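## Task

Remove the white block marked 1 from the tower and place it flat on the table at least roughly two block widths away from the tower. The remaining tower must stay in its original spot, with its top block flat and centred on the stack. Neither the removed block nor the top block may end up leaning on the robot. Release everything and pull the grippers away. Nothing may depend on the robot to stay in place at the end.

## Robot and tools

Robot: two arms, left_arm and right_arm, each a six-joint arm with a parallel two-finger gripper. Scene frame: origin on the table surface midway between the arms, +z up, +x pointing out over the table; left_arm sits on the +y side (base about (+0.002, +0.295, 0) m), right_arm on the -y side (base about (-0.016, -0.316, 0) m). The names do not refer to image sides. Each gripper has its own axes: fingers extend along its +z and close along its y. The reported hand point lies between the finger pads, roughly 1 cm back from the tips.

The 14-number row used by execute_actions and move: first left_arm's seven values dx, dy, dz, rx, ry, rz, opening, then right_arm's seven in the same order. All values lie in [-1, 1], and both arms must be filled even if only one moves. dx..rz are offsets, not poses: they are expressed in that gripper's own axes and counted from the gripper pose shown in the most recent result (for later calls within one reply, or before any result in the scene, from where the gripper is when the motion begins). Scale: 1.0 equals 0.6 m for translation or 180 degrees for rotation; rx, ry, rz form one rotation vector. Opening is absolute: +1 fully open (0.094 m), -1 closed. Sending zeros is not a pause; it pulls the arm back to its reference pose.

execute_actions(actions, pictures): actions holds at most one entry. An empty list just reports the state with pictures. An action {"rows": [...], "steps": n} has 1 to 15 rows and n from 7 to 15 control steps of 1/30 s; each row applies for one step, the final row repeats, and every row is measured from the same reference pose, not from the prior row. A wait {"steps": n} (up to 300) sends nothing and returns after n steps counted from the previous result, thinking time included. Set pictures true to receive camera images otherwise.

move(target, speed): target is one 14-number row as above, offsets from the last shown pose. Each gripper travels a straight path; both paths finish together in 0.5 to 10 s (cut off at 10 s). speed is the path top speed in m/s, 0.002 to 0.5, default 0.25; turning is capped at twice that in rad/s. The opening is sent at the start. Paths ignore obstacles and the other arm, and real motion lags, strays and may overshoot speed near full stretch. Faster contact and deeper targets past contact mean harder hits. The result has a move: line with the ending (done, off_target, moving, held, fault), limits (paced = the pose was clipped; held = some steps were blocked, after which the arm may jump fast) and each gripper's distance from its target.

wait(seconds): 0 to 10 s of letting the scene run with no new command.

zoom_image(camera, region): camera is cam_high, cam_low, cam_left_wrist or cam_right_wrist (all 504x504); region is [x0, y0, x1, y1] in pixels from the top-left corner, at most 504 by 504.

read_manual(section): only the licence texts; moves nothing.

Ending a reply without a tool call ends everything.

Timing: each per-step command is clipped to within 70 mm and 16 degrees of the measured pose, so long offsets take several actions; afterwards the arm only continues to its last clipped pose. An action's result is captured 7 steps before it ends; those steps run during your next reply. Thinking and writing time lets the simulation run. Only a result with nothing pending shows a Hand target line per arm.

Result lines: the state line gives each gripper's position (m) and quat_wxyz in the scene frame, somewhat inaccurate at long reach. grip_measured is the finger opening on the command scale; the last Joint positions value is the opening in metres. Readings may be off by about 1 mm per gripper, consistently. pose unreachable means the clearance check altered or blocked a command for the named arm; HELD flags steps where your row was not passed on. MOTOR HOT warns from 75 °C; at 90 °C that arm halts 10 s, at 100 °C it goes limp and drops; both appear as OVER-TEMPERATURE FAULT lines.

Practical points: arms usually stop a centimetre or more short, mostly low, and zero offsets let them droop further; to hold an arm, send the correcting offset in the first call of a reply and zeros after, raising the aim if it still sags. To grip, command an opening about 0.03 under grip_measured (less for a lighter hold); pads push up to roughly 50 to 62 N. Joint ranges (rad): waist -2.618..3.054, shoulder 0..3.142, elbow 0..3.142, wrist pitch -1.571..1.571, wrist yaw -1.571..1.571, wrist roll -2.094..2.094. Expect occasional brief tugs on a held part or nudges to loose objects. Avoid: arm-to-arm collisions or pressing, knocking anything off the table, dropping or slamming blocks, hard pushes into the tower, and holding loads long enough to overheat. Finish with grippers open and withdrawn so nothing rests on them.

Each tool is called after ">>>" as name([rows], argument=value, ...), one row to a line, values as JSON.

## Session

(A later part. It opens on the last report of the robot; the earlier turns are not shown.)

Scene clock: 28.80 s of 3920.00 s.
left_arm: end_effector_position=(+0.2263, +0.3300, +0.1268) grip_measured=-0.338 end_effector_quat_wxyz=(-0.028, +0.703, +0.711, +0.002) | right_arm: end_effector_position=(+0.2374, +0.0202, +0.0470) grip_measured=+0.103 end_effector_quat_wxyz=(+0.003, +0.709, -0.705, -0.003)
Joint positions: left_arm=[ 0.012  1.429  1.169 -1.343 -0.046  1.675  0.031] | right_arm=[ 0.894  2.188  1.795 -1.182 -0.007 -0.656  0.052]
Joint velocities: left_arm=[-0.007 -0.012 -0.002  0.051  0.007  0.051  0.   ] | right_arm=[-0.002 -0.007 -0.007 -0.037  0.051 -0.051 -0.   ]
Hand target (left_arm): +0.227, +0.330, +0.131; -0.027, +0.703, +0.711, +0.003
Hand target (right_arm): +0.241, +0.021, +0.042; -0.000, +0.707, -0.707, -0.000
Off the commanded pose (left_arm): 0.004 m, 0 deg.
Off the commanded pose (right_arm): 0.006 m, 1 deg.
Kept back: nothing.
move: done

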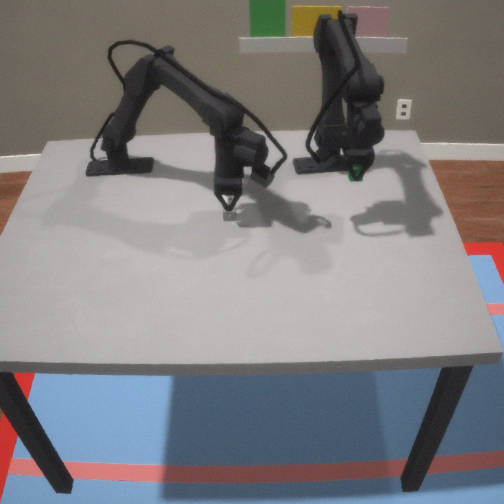

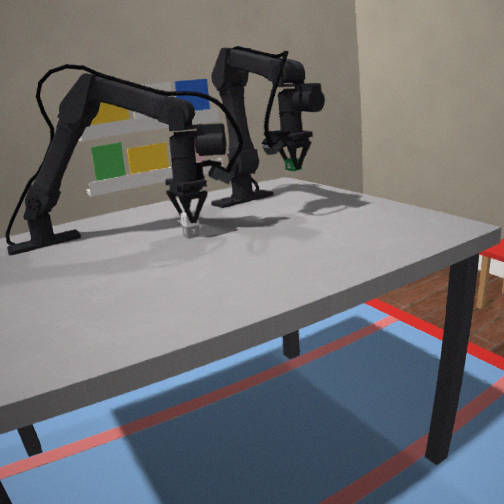

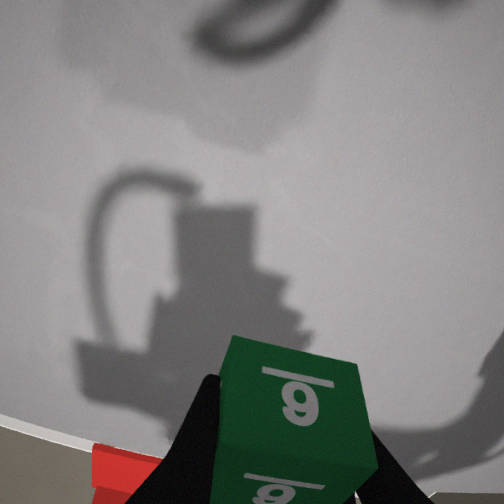

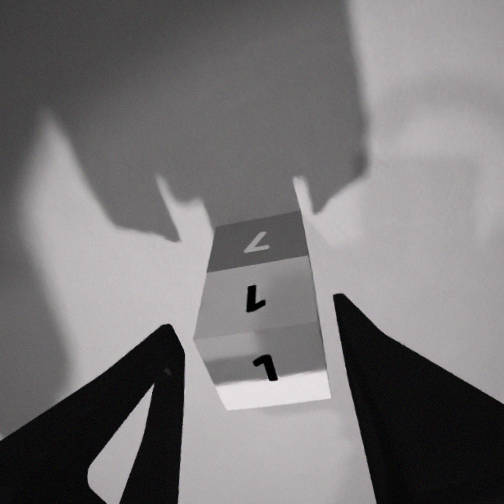

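>>> move(target=[0,0,-0.007,0,0,0,-0.372,-0.001,-0.006,0.008,0.002,0,0.002,-0.38], speed=0.03)

Scene clock: 29.90 s of 3920.00 s.
left_arm: end_effector_position=(+0.2258, +0.3299, +0.1268) grip_measured=-0.338 end_effector_quat_wxyz=(-0.029, +0.703, +0.711, +0.001) | right_arm: end_effector_position=(+0.2377, +0.0206, +0.0470) grip_measured=-0.329 end_effector_quat_wxyz=(+0.002, +0.709, -0.705, -0.003)
Joint positions: left_arm=[ 0.012  1.429  1.169 -1.344 -0.046  1.675  0.031] | right_arm=[ 0.894  2.188  1.795 -1.18  -0.007 -0.656  0.032]
Joint velocities: left_arm=[-0.007 -0.002 -0.002  0.095 -0.007 -0.081  0.   ] | right_arm=[-0.002  0.007 -0.002 -0.037  0.125  0.022  0.   ]
Hand target (left_arm): +0.226, +0.330, +0.131; -0.028, +0.703, +0.711, +0.002
Hand target (right_arm): +0.241, +0.021, +0.042; +0.001, +0.707, -0.708, -0.001
Off the commanded pose (left_arm): 0.004 m, 0 deg.
Off the commanded pose (right_arm): 0.006 m, 0 deg.
Kept back: nothing.
move: done

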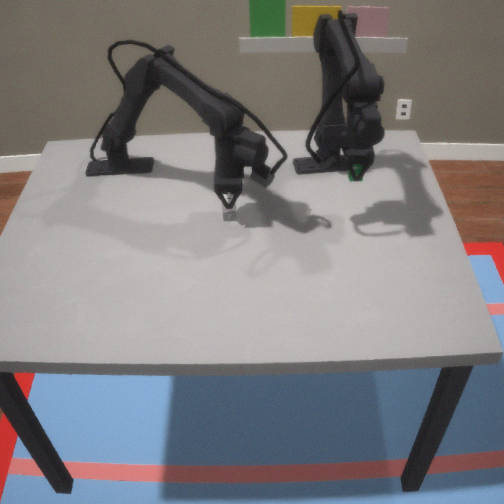

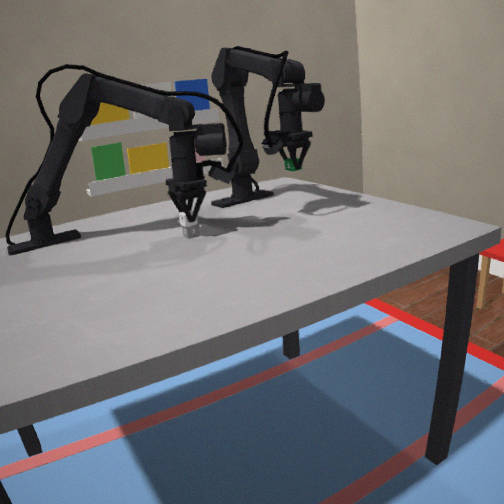

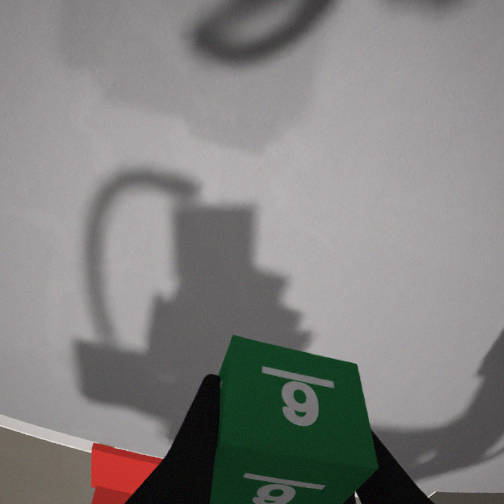

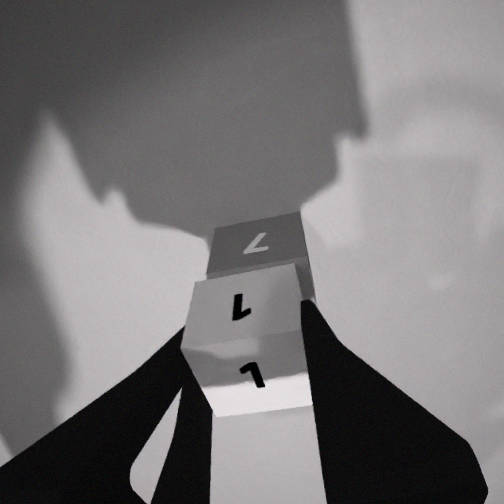

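>>> move(target=[0,0,-0.007,0,0,0,-0.372,0,0,-0.075,0.002,0,0.002,-0.362], speed=0.08)

>>> move(target=[-0.528,-0.0044,0.0558,-0.0126,-0.0135,0.0036,-0.372,0.533,0,0.05,0,0,0,-0.362], speed=0.25)

>>> zoom_image(camera="cam_high", region=[185, 140, 275, 230])

>>> zoom_image(camera="cam_low", region=[140, 150, 240, 250])

>>> zoom_image(camera="cam_low", region=[0, 170, 120, 290])

Scene clock: 32.40 s of 3920.00 s.
left_arm: end_effector_position=(+0.2254, +0.3299, +0.1269) grip_measured=-0.338 end_effector_quat_wxyz=(-0.029, +0.703, +0.710, +0.001) | right_arm: end_effector_position=(+0.2363, +0.0188, +0.0797) grip_measured=-0.329 end_effector_quat_wxyz=(+0.012, +0.709, -0.705, -0.002)
Joint positions: left_arm=[ 0.012  1.429  1.169 -1.346 -0.046  1.675  0.031] | right_arm=[ 0.894  2.188  1.925 -1.331 -0.007 -0.656  0.032]
Joint velocities: left_arm=[ 0.012 -0.022  0.012 -0.051  0.051 -0.022  0.   ] | right_arm=[-0.022 -0.002  0.002 -0.051  0.037 -0.022 -0.001]
Hand target (left_arm): +0.226, +0.330, +0.131; -0.029, +0.703, +0.711, +0.002
Hand target (right_arm): +0.238, +0.021, +0.092; -0.000, +0.707, -0.708, -0.001
Off the commanded pose (left_arm): 0.004 m, 0 deg.
Off the commanded pose (right_arm): 0.012 m, 1 deg.
Kept back: nothing.
move: off_target (right_arm)

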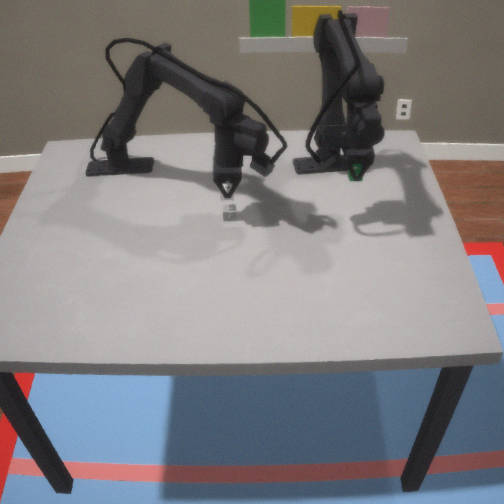

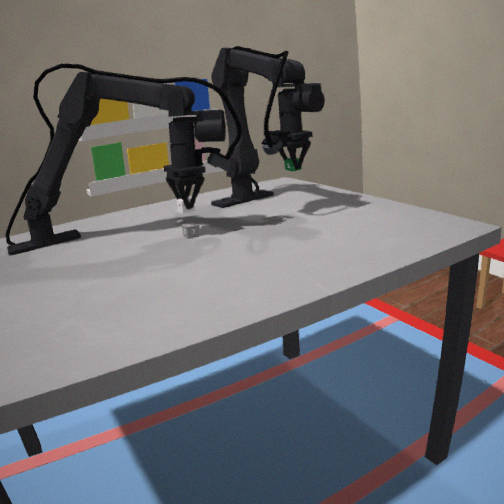

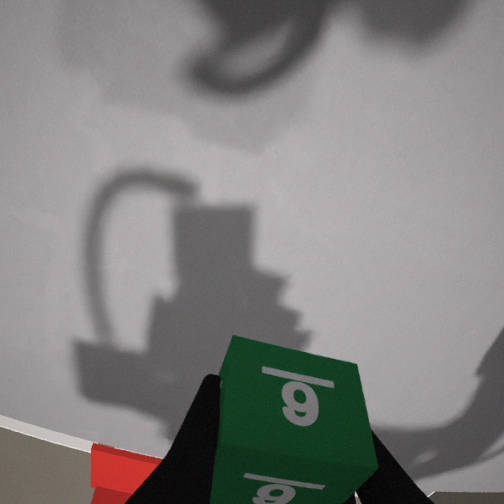

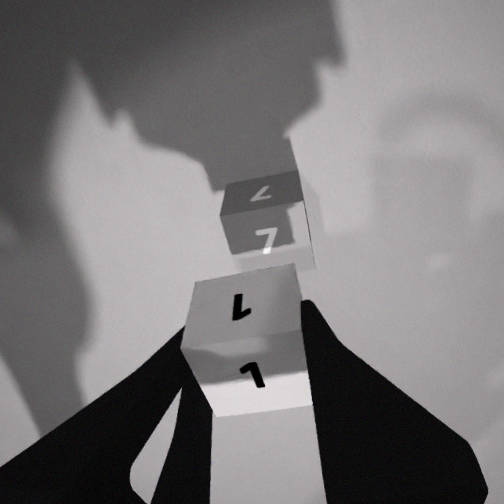

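Scene clock: 34.37 s of 3920.00 s.
left_arm: end_effector_position=(+0.2200, +0.0246, +0.0769) grip_measured=-0.338 end_effector_quat_wxyz=(-0.010, +0.710, +0.704, +0.011) | right_arm: end_effector_position=(+0.2382, -0.3052, +0.0556) grip_measured=-0.329 end_effector_quat_wxyz=(+0.025, +0.705, -0.708, -0.005)
Joint positions: left_arm=[-1.008  1.896  1.482 -1.18  -0.019  0.675  0.031] | right_arm=[ 0.029  1.592  1.034 -1.057  0.025 -1.51   0.032]
Joint velocities: left_arm=[-0.007 -0.012  0.002 -0.095 -0.066 -0.037 -0.   ] | right_arm=[-0.002 -0.012  0.002 -0.066  0.051 -0.081  0.001]
Hand target (left_arm): +0.224, +0.019, +0.084; +0.001, +0.707, +0.707, +0.008
Hand target (right_arm): +0.241, -0.304, +0.061; +0.007, +0.709, -0.705, +0.002
Off the commanded pose (left_arm): 0.011 m, 2 deg.
Off the commanded pose (right_arm): 0.004 m, 2 deg.
Kept back: nothing.
move: off_target (left_arm)

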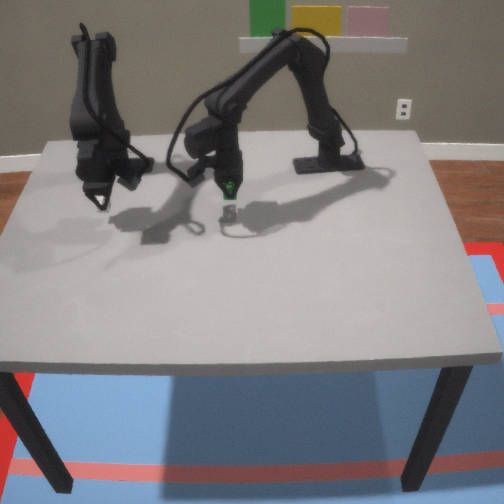

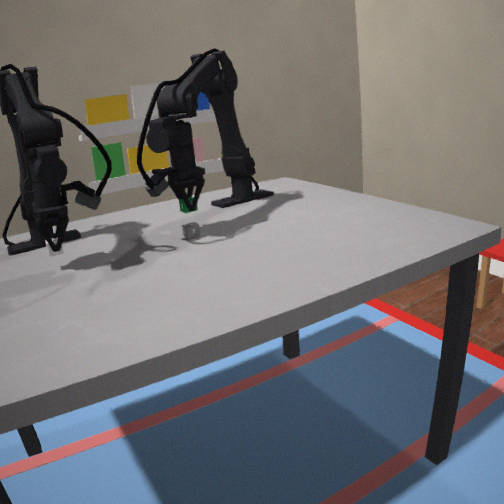

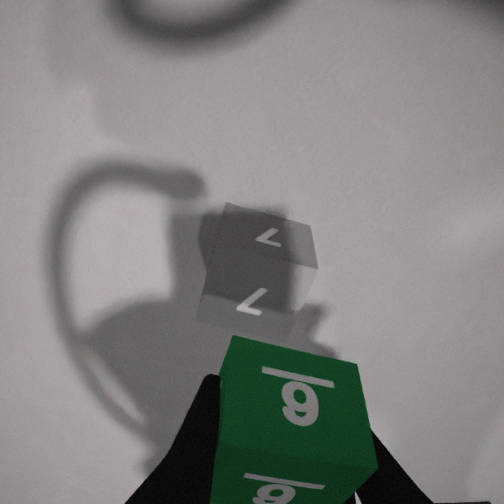

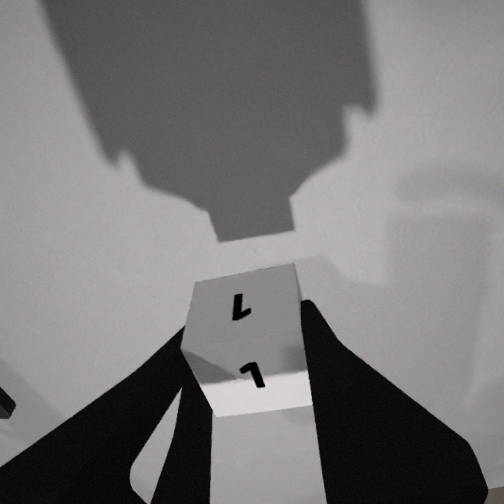

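Region (185, 140, 275, 230) of cam_high's 504x504 image, scaled by 5.600, with more detail than that image has.

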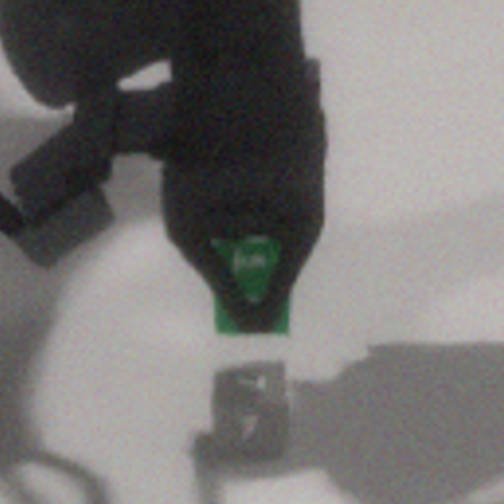

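Region (140, 150, 240, 250) of cam_low's 504x504 image, scaled by 5.040, with more detail than that image has.

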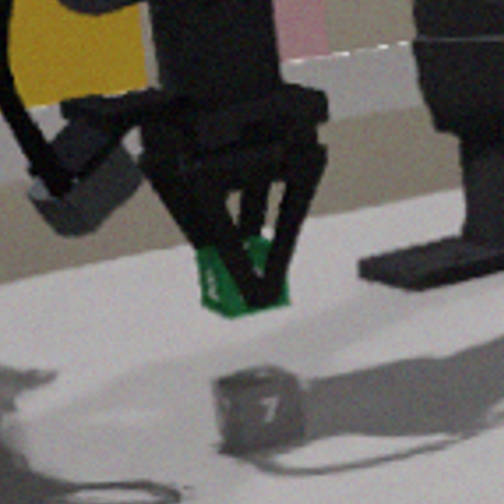

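Region (0, 170, 120, 290) of cam_low's 504x504 image, scaled by 4.200, with more detail than that image has.

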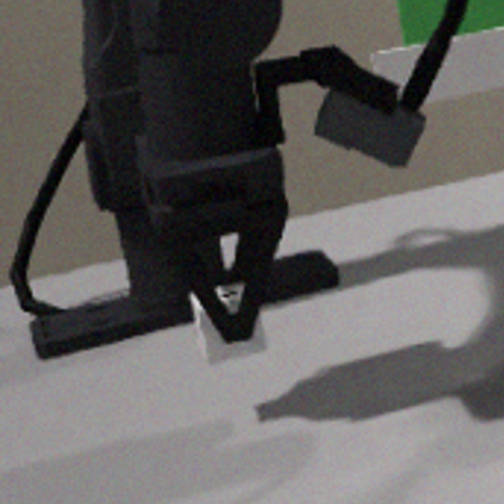

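>>> move(target=[-0.017,0.0118,0.036,0.0004,-0.0095,-0.0027,-0.372,0,0,0.048,0.0135,-0.009,-0.0013,-0.362], speed=0.04)

>>> zoom_image(camera="cam_high", region=[185, 140, 275, 230])

>>> zoom_image(camera="cam_low", region=[140, 150, 240, 250])

>>> zoom_image(camera="cam_low", region=[0, 170, 120, 290])

Scene clock: 36.43 s of 3920.00 s.
left_arm: end_effector_position=(+0.2265, +0.0149, +0.0578) grip_measured=-0.338 end_effector_quat_wxyz=(-0.001, +0.710, +0.704, +0.007) | right_arm: end_effector_position=(+0.2353, -0.3080, +0.0276) grip_measured=-0.329 end_effector_quat_wxyz=(+0.011, +0.706, -0.708, +0.003)
Joint positions: left_arm=[-1.008  1.937  1.461 -1.098 -0.014  0.674  0.031] | right_arm=[ 0.015  1.592  0.916 -0.907  0.02  -1.527  0.032]
Joint velocities: left_arm=[-0.012 -0.032 -0.002  0.022 -0.022 -0.037  0.   ] | right_arm=[-0.012 -0.007 -0.022 -0.037 -0.007 -0.037 -0.   ]
Hand target (left_arm): +0.227, +0.014, +0.055; -0.000, +0.707, +0.707, -0.000
Hand target (right_arm): +0.237, -0.307, +0.027; -0.000, +0.707, -0.707, +0.000
Off the commanded pose (left_arm): 0.003 m, 1 deg.
Off the commanded pose (right_arm): 0.003 m, 1 deg.
Kept back: nothing.
move: done

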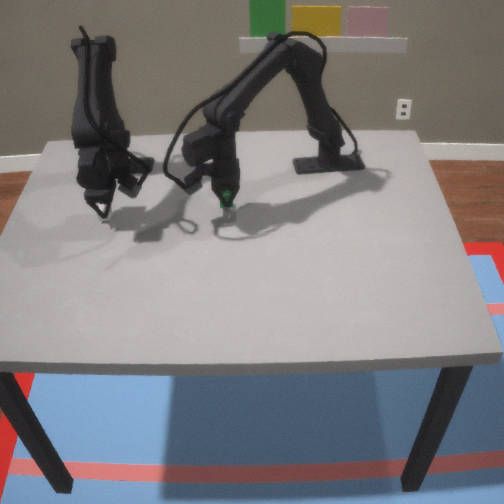

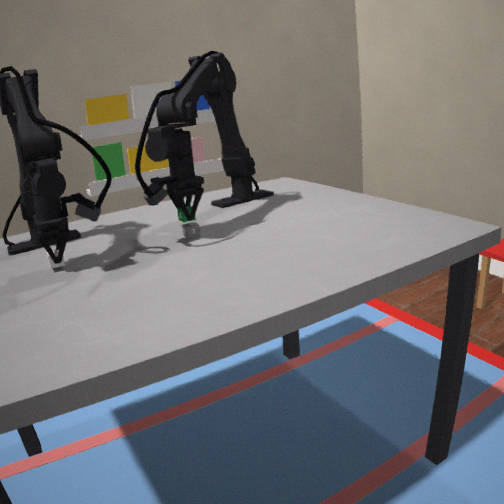

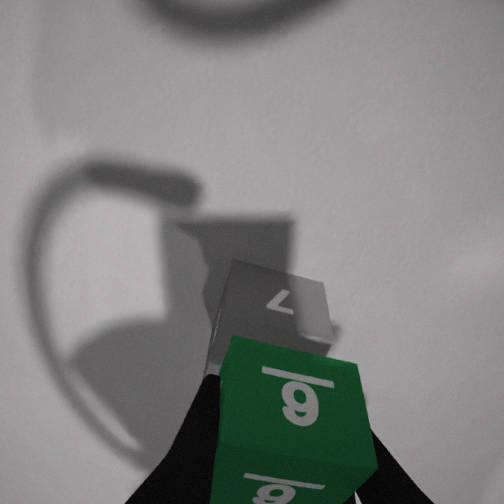

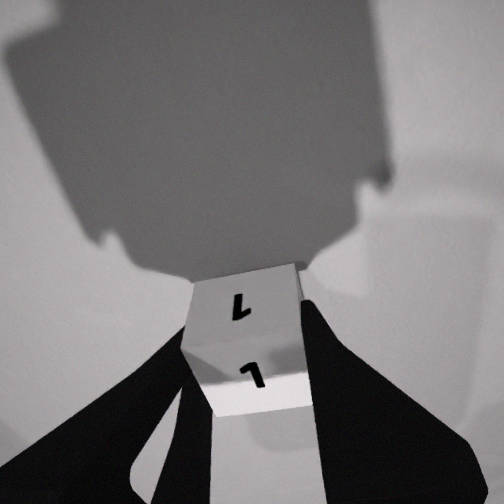

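Region (185, 140, 275, 230) of cam_high's 504x504 image, scaled by 5.600, with more detail than that image has.

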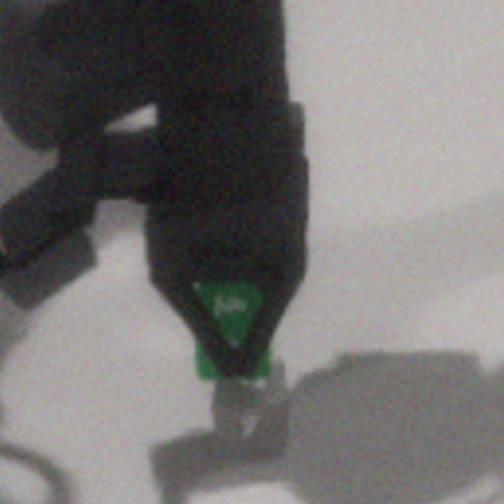

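Region (140, 150, 240, 250) of cam_low's 504x504 image, scaled by 5.040, with more detail than that image has.

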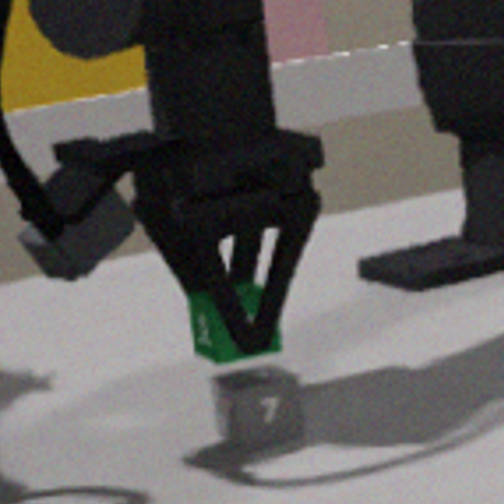

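Region (0, 170, 120, 290) of cam_low's 504x504 image, scaled by 4.200, with more detail than that image has.

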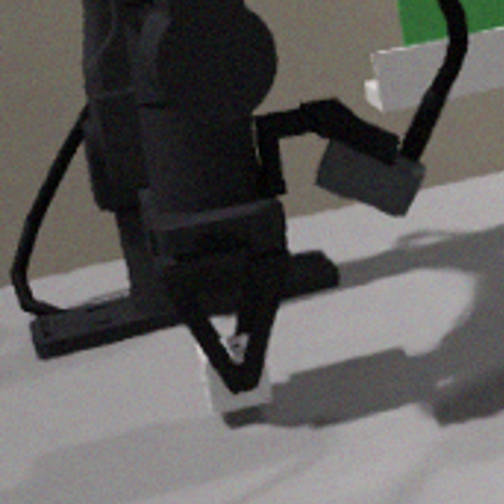

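>>> move(target=[0.0143,0.0092,0.014,0.0027,-0.0036,-0.0027,-0.372,-0.0017,-0.003,0.019,0.0036,-0.0063,-0.0009,-0.362], speed=0.02)

>>> zoom_image(camera="cam_high", region=[185, 140, 275, 230])

>>> zoom_image(camera="cam_low", region=[140, 150, 240, 250])

>>> zoom_image(camera="cam_low", region=[0, 170, 120, 290])

Scene clock: 38.73 s of 3920.00 s.
left_arm: end_effector_position=(+0.2310, +0.0240, +0.0497) grip_measured=-0.338 end_effector_quat_wxyz=(-0.005, +0.707, +0.707, +0.007) | right_arm: end_effector_position=(+0.2374, -0.3079, +0.0216) grip_measured=-0.329 end_effector_quat_wxyz=(+0.004, +0.707, -0.707, +0.010)
Joint positions: left_arm=[-0.982  1.937  1.427 -1.074 -0.014  0.693  0.031] | right_arm=[ 0.015  1.592  0.89  -0.86   0.02  -1.53   0.032]
Joint velocities: left_arm=[-0.022 -0.002 -0.002 -0.037 -0.037  0.037  0.001] | right_arm=[ 0.022  0.007  0.012  0.066 -0.022 -0.081  0.   ]
Hand target (left_arm): +0.232, +0.023, +0.049; -0.001, +0.707, +0.707, -0.000
Hand target (right_arm): +0.237, -0.308, +0.016; +0.000, +0.707, -0.707, +0.001
Off the commanded pose (left_arm): 0.001 m, 1 deg.
Off the commanded pose (right_arm): 0.005 m, 1 deg.
Kept back: nothing.
move: done

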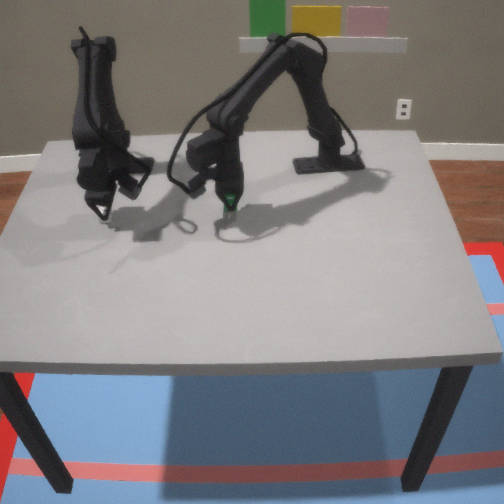

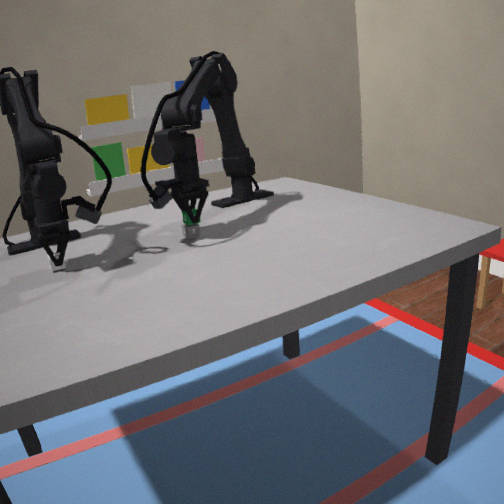

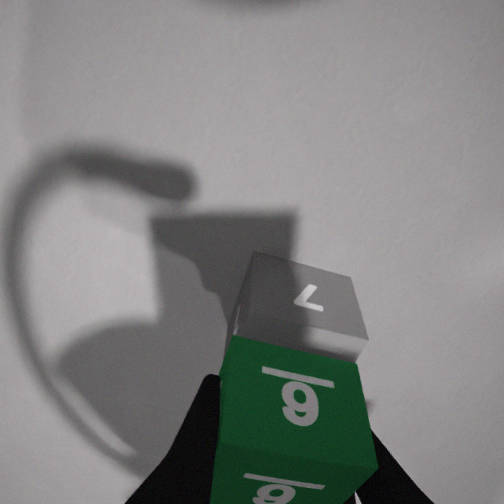

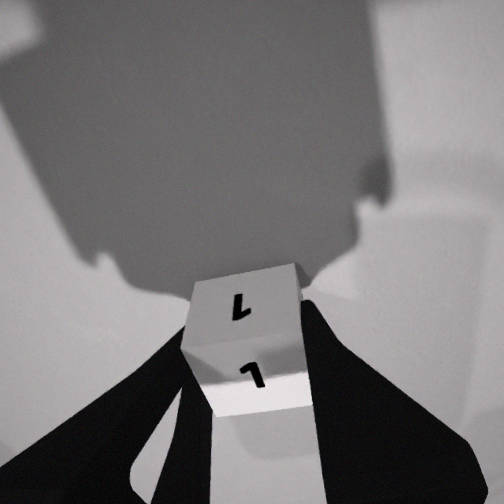

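Region (185, 140, 275, 230) of cam_high's 504x504 image, scaled by 5.600, with more detail than that image has.

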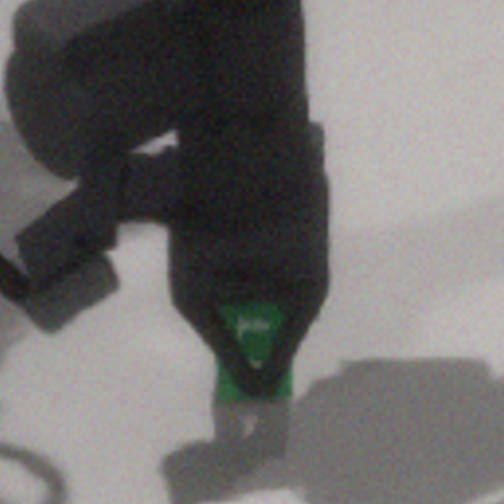

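Region (140, 150, 240, 250) of cam_low's 504x504 image, scaled by 5.040, with more detail than that image has.

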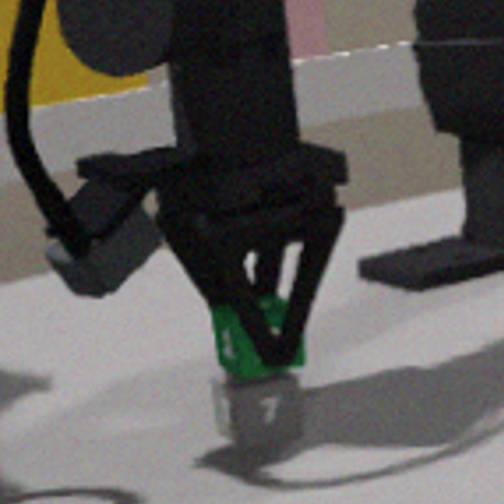

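Region (0, 170, 120, 290) of cam_low's 504x504 image, scaled by 4.200, with more detail than that image has.

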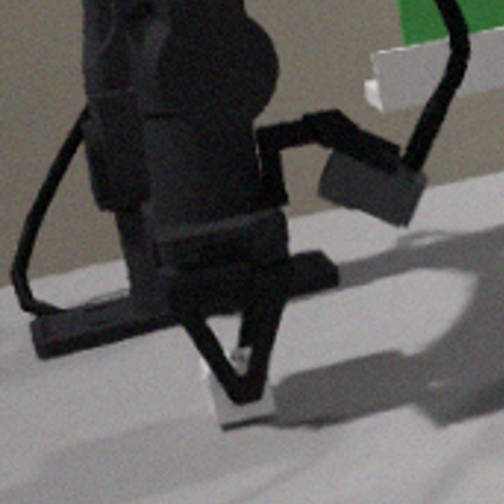

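>>> move(target=[-0.0108,-0.01,0.001,0.001,-0.0054,0,-0.372,0,0,0.016,-0.002,-0.006,0,-0.362], speed=0.02)

>>> zoom_image(camera="cam_high", region=[185, 140, 275, 230])

>>> zoom_image(camera="cam_low", region=[0, 170, 120, 290])

Scene clock: 40.57 s of 3920.00 s.
left_arm: end_effector_position=(+0.2287, +0.0211, +0.0497) grip_measured=-0.338 end_effector_quat_wxyz=(-0.004, +0.707, +0.707, +0.007) | right_arm: end_effector_position=(+0.2382, -0.3095, +0.0191) grip_measured=-0.329 end_effector_quat_wxyz=(+0.001, +0.706, -0.708, +0.013)
Joint positions: left_arm=[-0.992  1.937  1.427 -1.071 -0.014  0.682  0.031] | right_arm=[ 0.009  1.592  0.878 -0.841  0.02  -1.533  0.032]
Joint velocities: left_arm=[ 0.007 -0.002  0.007 -0.081  0.081  0.022  0.   ] | right_arm=[ 0.002  0.017 -0.002  0.051 -0.037 -0.022  0.001]
Hand target (left_arm): +0.225, +0.018, +0.049; -0.001, +0.707, +0.707, +0.000
Hand target (right_arm): +0.237, -0.308, +0.012; -0.000, +0.707, -0.707, +0.001
Off the commanded pose (left_arm): 0.005 m, 1 deg.
Off the commanded pose (right_arm): 0.007 m, 1 deg.
Kept back: nothing.
move: done

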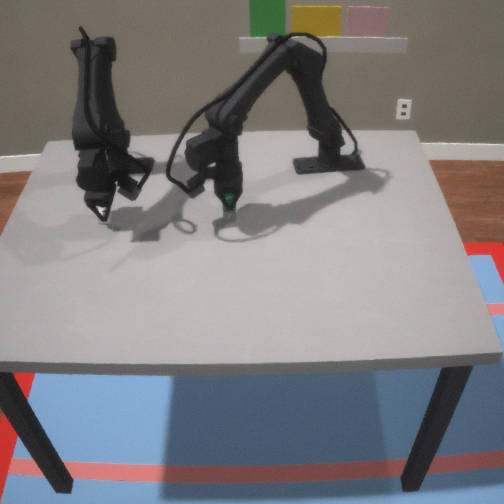

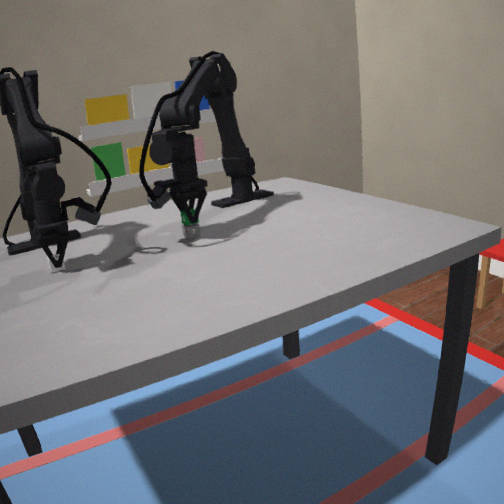

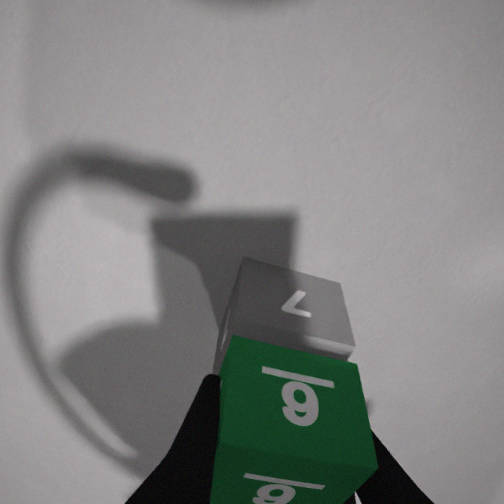

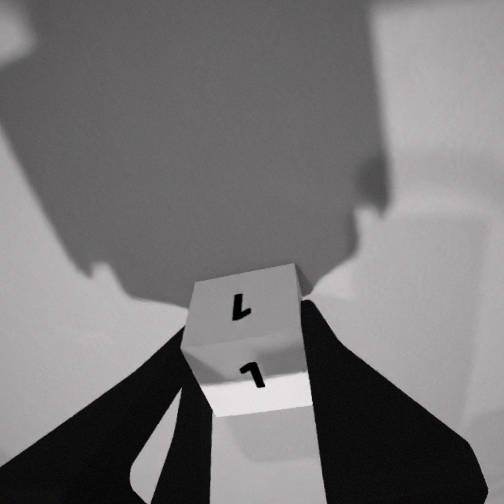

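Region (185, 140, 275, 230) of cam_high's 504x504 image, scaled by 5.600, with more detail than that image has.

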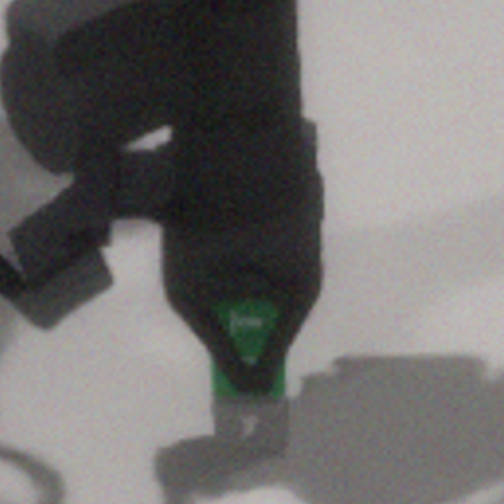

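Region (0, 170, 120, 290) of cam_low's 504x504 image, scaled by 4.200, with more detail than that image has.

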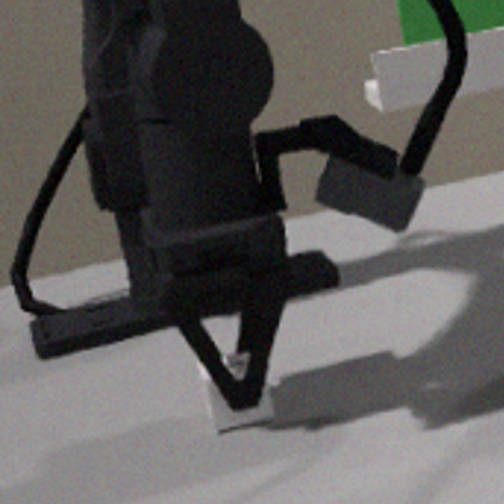

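>>> move(target=[-0.0052,-0.0062,0.0145,0.0014,-0.005,0,-0.372,0,0,0.018,-0.005,-0.0063,0,-0.362], speed=0.015)

>>> zoom_image(camera="cam_low", region=[140, 150, 240, 250])

Scene clock: 42.03 s of 3920.00 s.
left_arm: end_effector_position=(+0.2281, +0.0219, +0.0441) grip_measured=-0.338 end_effector_quat_wxyz=(-0.003, +0.706, +0.708, +0.007) | right_arm: end_effector_position=(+0.2400, -0.3102, +0.0174) grip_measured=-0.329 end_effector_quat_wxyz=(-0.002, +0.705, -0.709, +0.012)
Joint positions: left_arm=[-0.992  1.937  1.405 -1.045 -0.014  0.681  0.031] | right_arm=[ 0.002  1.6    0.878 -0.83   0.014 -1.538  0.032]
Joint velocities: left_arm=[-0.007  0.012 -0.002 -0.095 -0.081 -0.081  0.001] | right_arm=[-0.002 -0.007 -0.002  0.066 -0.007 -0.051 -0.001]
Hand target (left_arm): +0.225, +0.018, +0.041; -0.000, +0.707, +0.707, +0.000
Hand target (right_arm): +0.238, -0.310, +0.009; -0.001, +0.706, -0.708, +0.000
Off the commanded pose (left_arm): 0.006 m, 1 deg.
Off the commanded pose (right_arm): 0.009 m, 1 deg.
Kept back: nothing.
move: done

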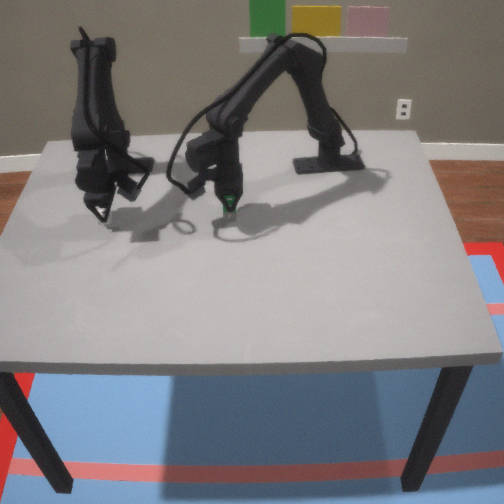

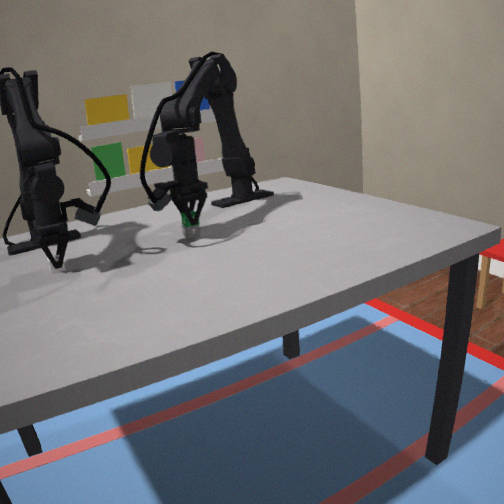

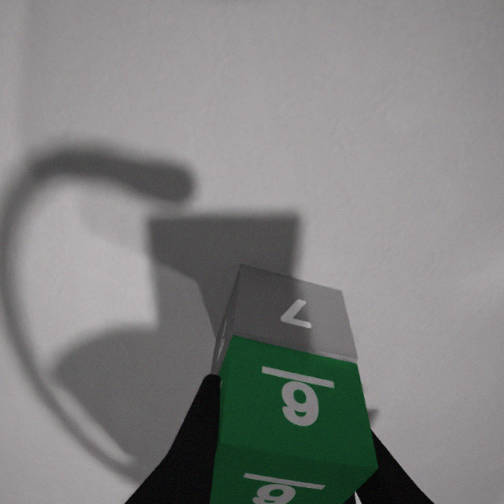

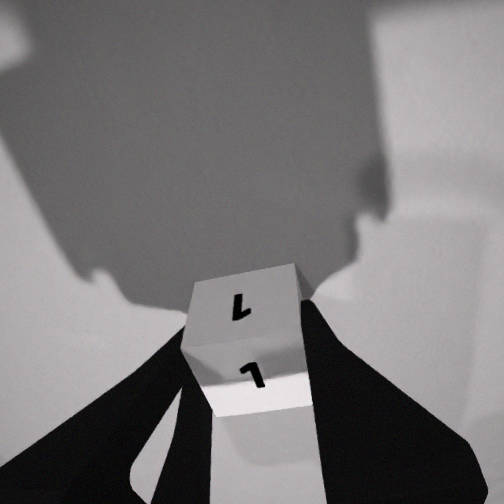

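Region (140, 150, 240, 250) of cam_low's 504x504 image, scaled by 5.040, with more detail than that image has.

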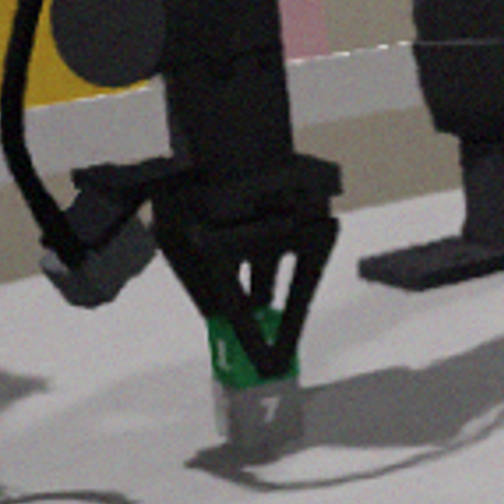

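>>> move(target=[-0.0065,-0.005,0.003,0,0,0,0.3,0,0,0.003,0,0,0,0.3], speed=0.02)

>>> move(target=[0,0,-0.12,0,0,0,0.3,0,0,-0.12,0,0,0,0.3], speed=0.12)

>>> zoom_image(camera="cam_high", region=[70, 140, 270, 240])

Scene clock: 43.10 s of 3920.00 s.
left_arm: end_effector_position=(+0.2264, +0.0205, +0.0441) grip_measured=+0.298 end_effector_quat_wxyz=(-0.003, +0.706, +0.708, +0.007) | right_arm: end_effector_position=(+0.2402, -0.3102, +0.0174) grip_measured=+0.297 end_effector_quat_wxyz=(-0.002, +0.705, -0.709, +0.012)
Joint positions: left_arm=[-0.999  1.937  1.405 -1.045 -0.014  0.674  0.061] | right_arm=[ 0.002  1.6    0.878 -0.83   0.014 -1.538  0.061]
Joint velocities: left_arm=[ 0.007  0.012  0.002  0.051 -0.022  0.007 -0.   ] | right_arm=[ 0.007  0.002 -0.007  0.037  0.022  0.081 -0.001]
Hand target (left_arm): +0.225, +0.018, +0.042; -0.002, +0.707, +0.708, +0.007
Hand target (right_arm): +0.240, -0.310, +0.016; -0.002, +0.705, -0.709, +0.012
Off the commanded pose (left_arm): 0.003 m, 0 deg.
Off the commanded pose (right_arm): 0.002 m, 0 deg.
Kept back: nothing.
move: done

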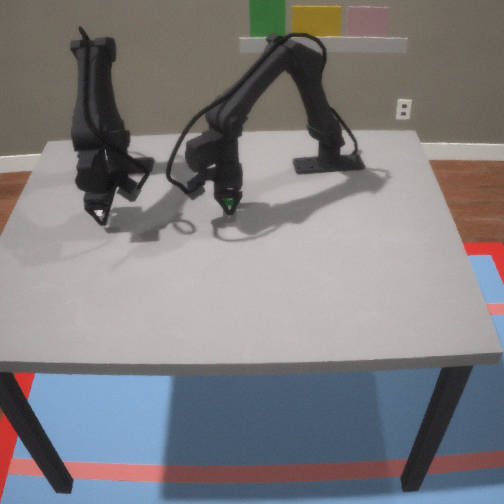

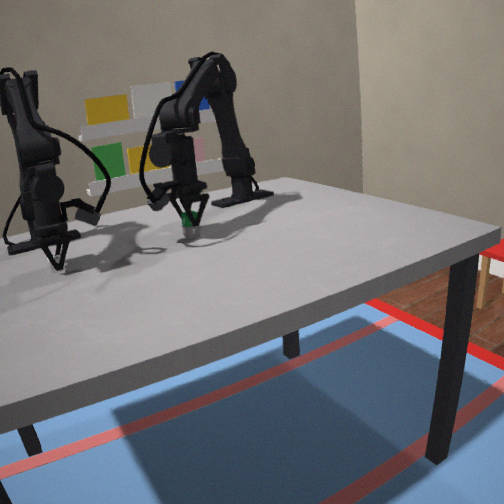

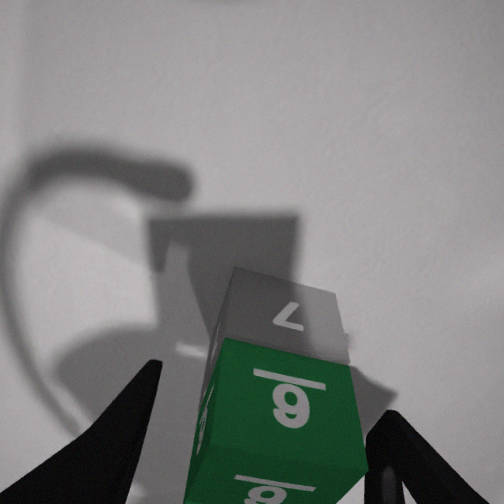

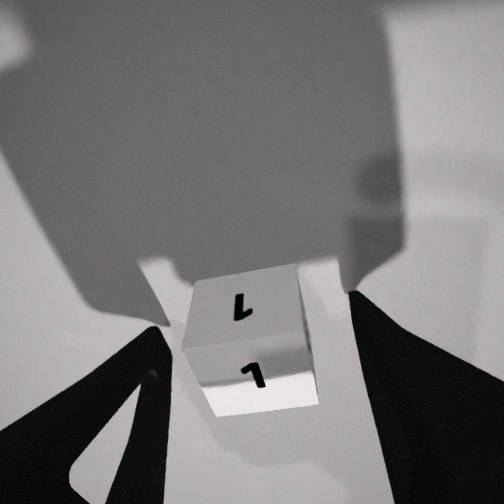

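Scene clock: 44.33 s of 3920.00 s.
left_arm: end_effector_position=(+0.2237, +0.0239, +0.1045) grip_measured=+0.298 end_effector_quat_wxyz=(-0.017, +0.706, +0.708, +0.009) | right_arm: end_effector_position=(+0.2372, -0.3103, +0.0779) grip_measured=+0.297 end_effector_quat_wxyz=(+0.008, +0.706, -0.709, +0.003)
Joint positions: left_arm=[-0.999  1.907  1.607 -1.306 -0.014  0.674  0.061] | right_arm=[ 0.002  1.53   1.066 -1.114  0.014 -1.538  0.061]
Joint velocities: left_arm=[ 0.007 -0.002  0.002 -0.066 -0.037 -0.051  0.001] | right_arm=[-0.012  0.002  0.002  0.007 -0.022 -0.037 -0.   ]
Hand target (left_arm): +0.226, +0.021, +0.116; -0.002, +0.706, +0.708, +0.007
Hand target (right_arm): +0.239, -0.308, +0.089; -0.002, +0.705, -0.709, +0.012
Off the commanded pose (left_arm): 0.013 m, 2 deg.
Off the commanded pose (right_arm): 0.012 m, 2 deg.
Kept back: nothing.
move: off_target (left_arm, right_arm)

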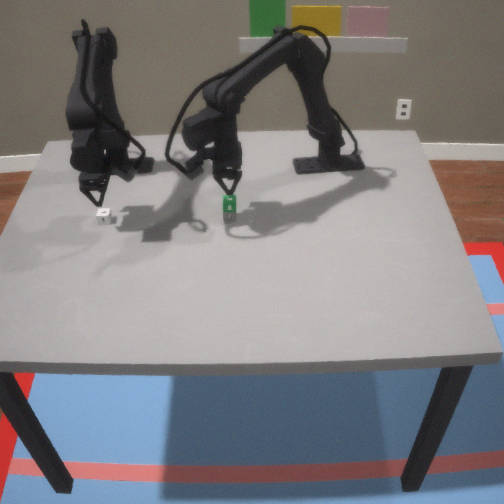

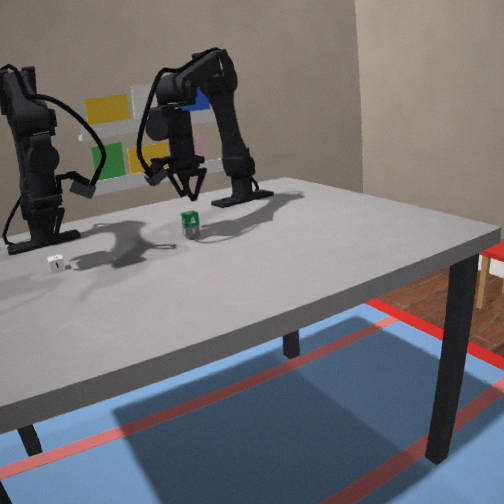

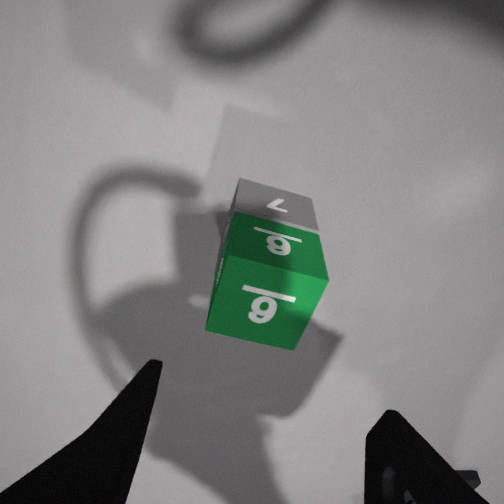

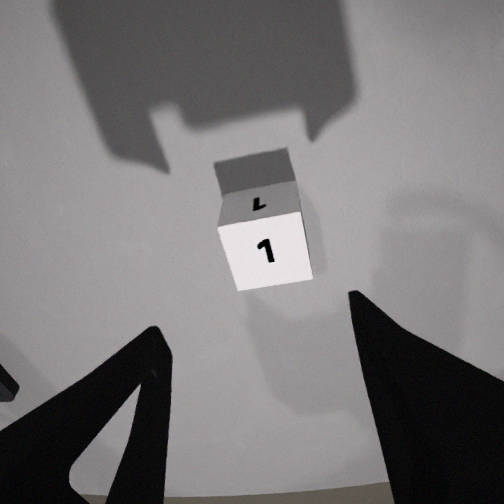

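Region (70, 140, 270, 240) of cam_high's 504x504 image, scaled by 2.520, with more detail than that image has.

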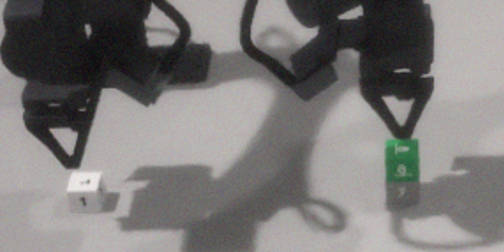

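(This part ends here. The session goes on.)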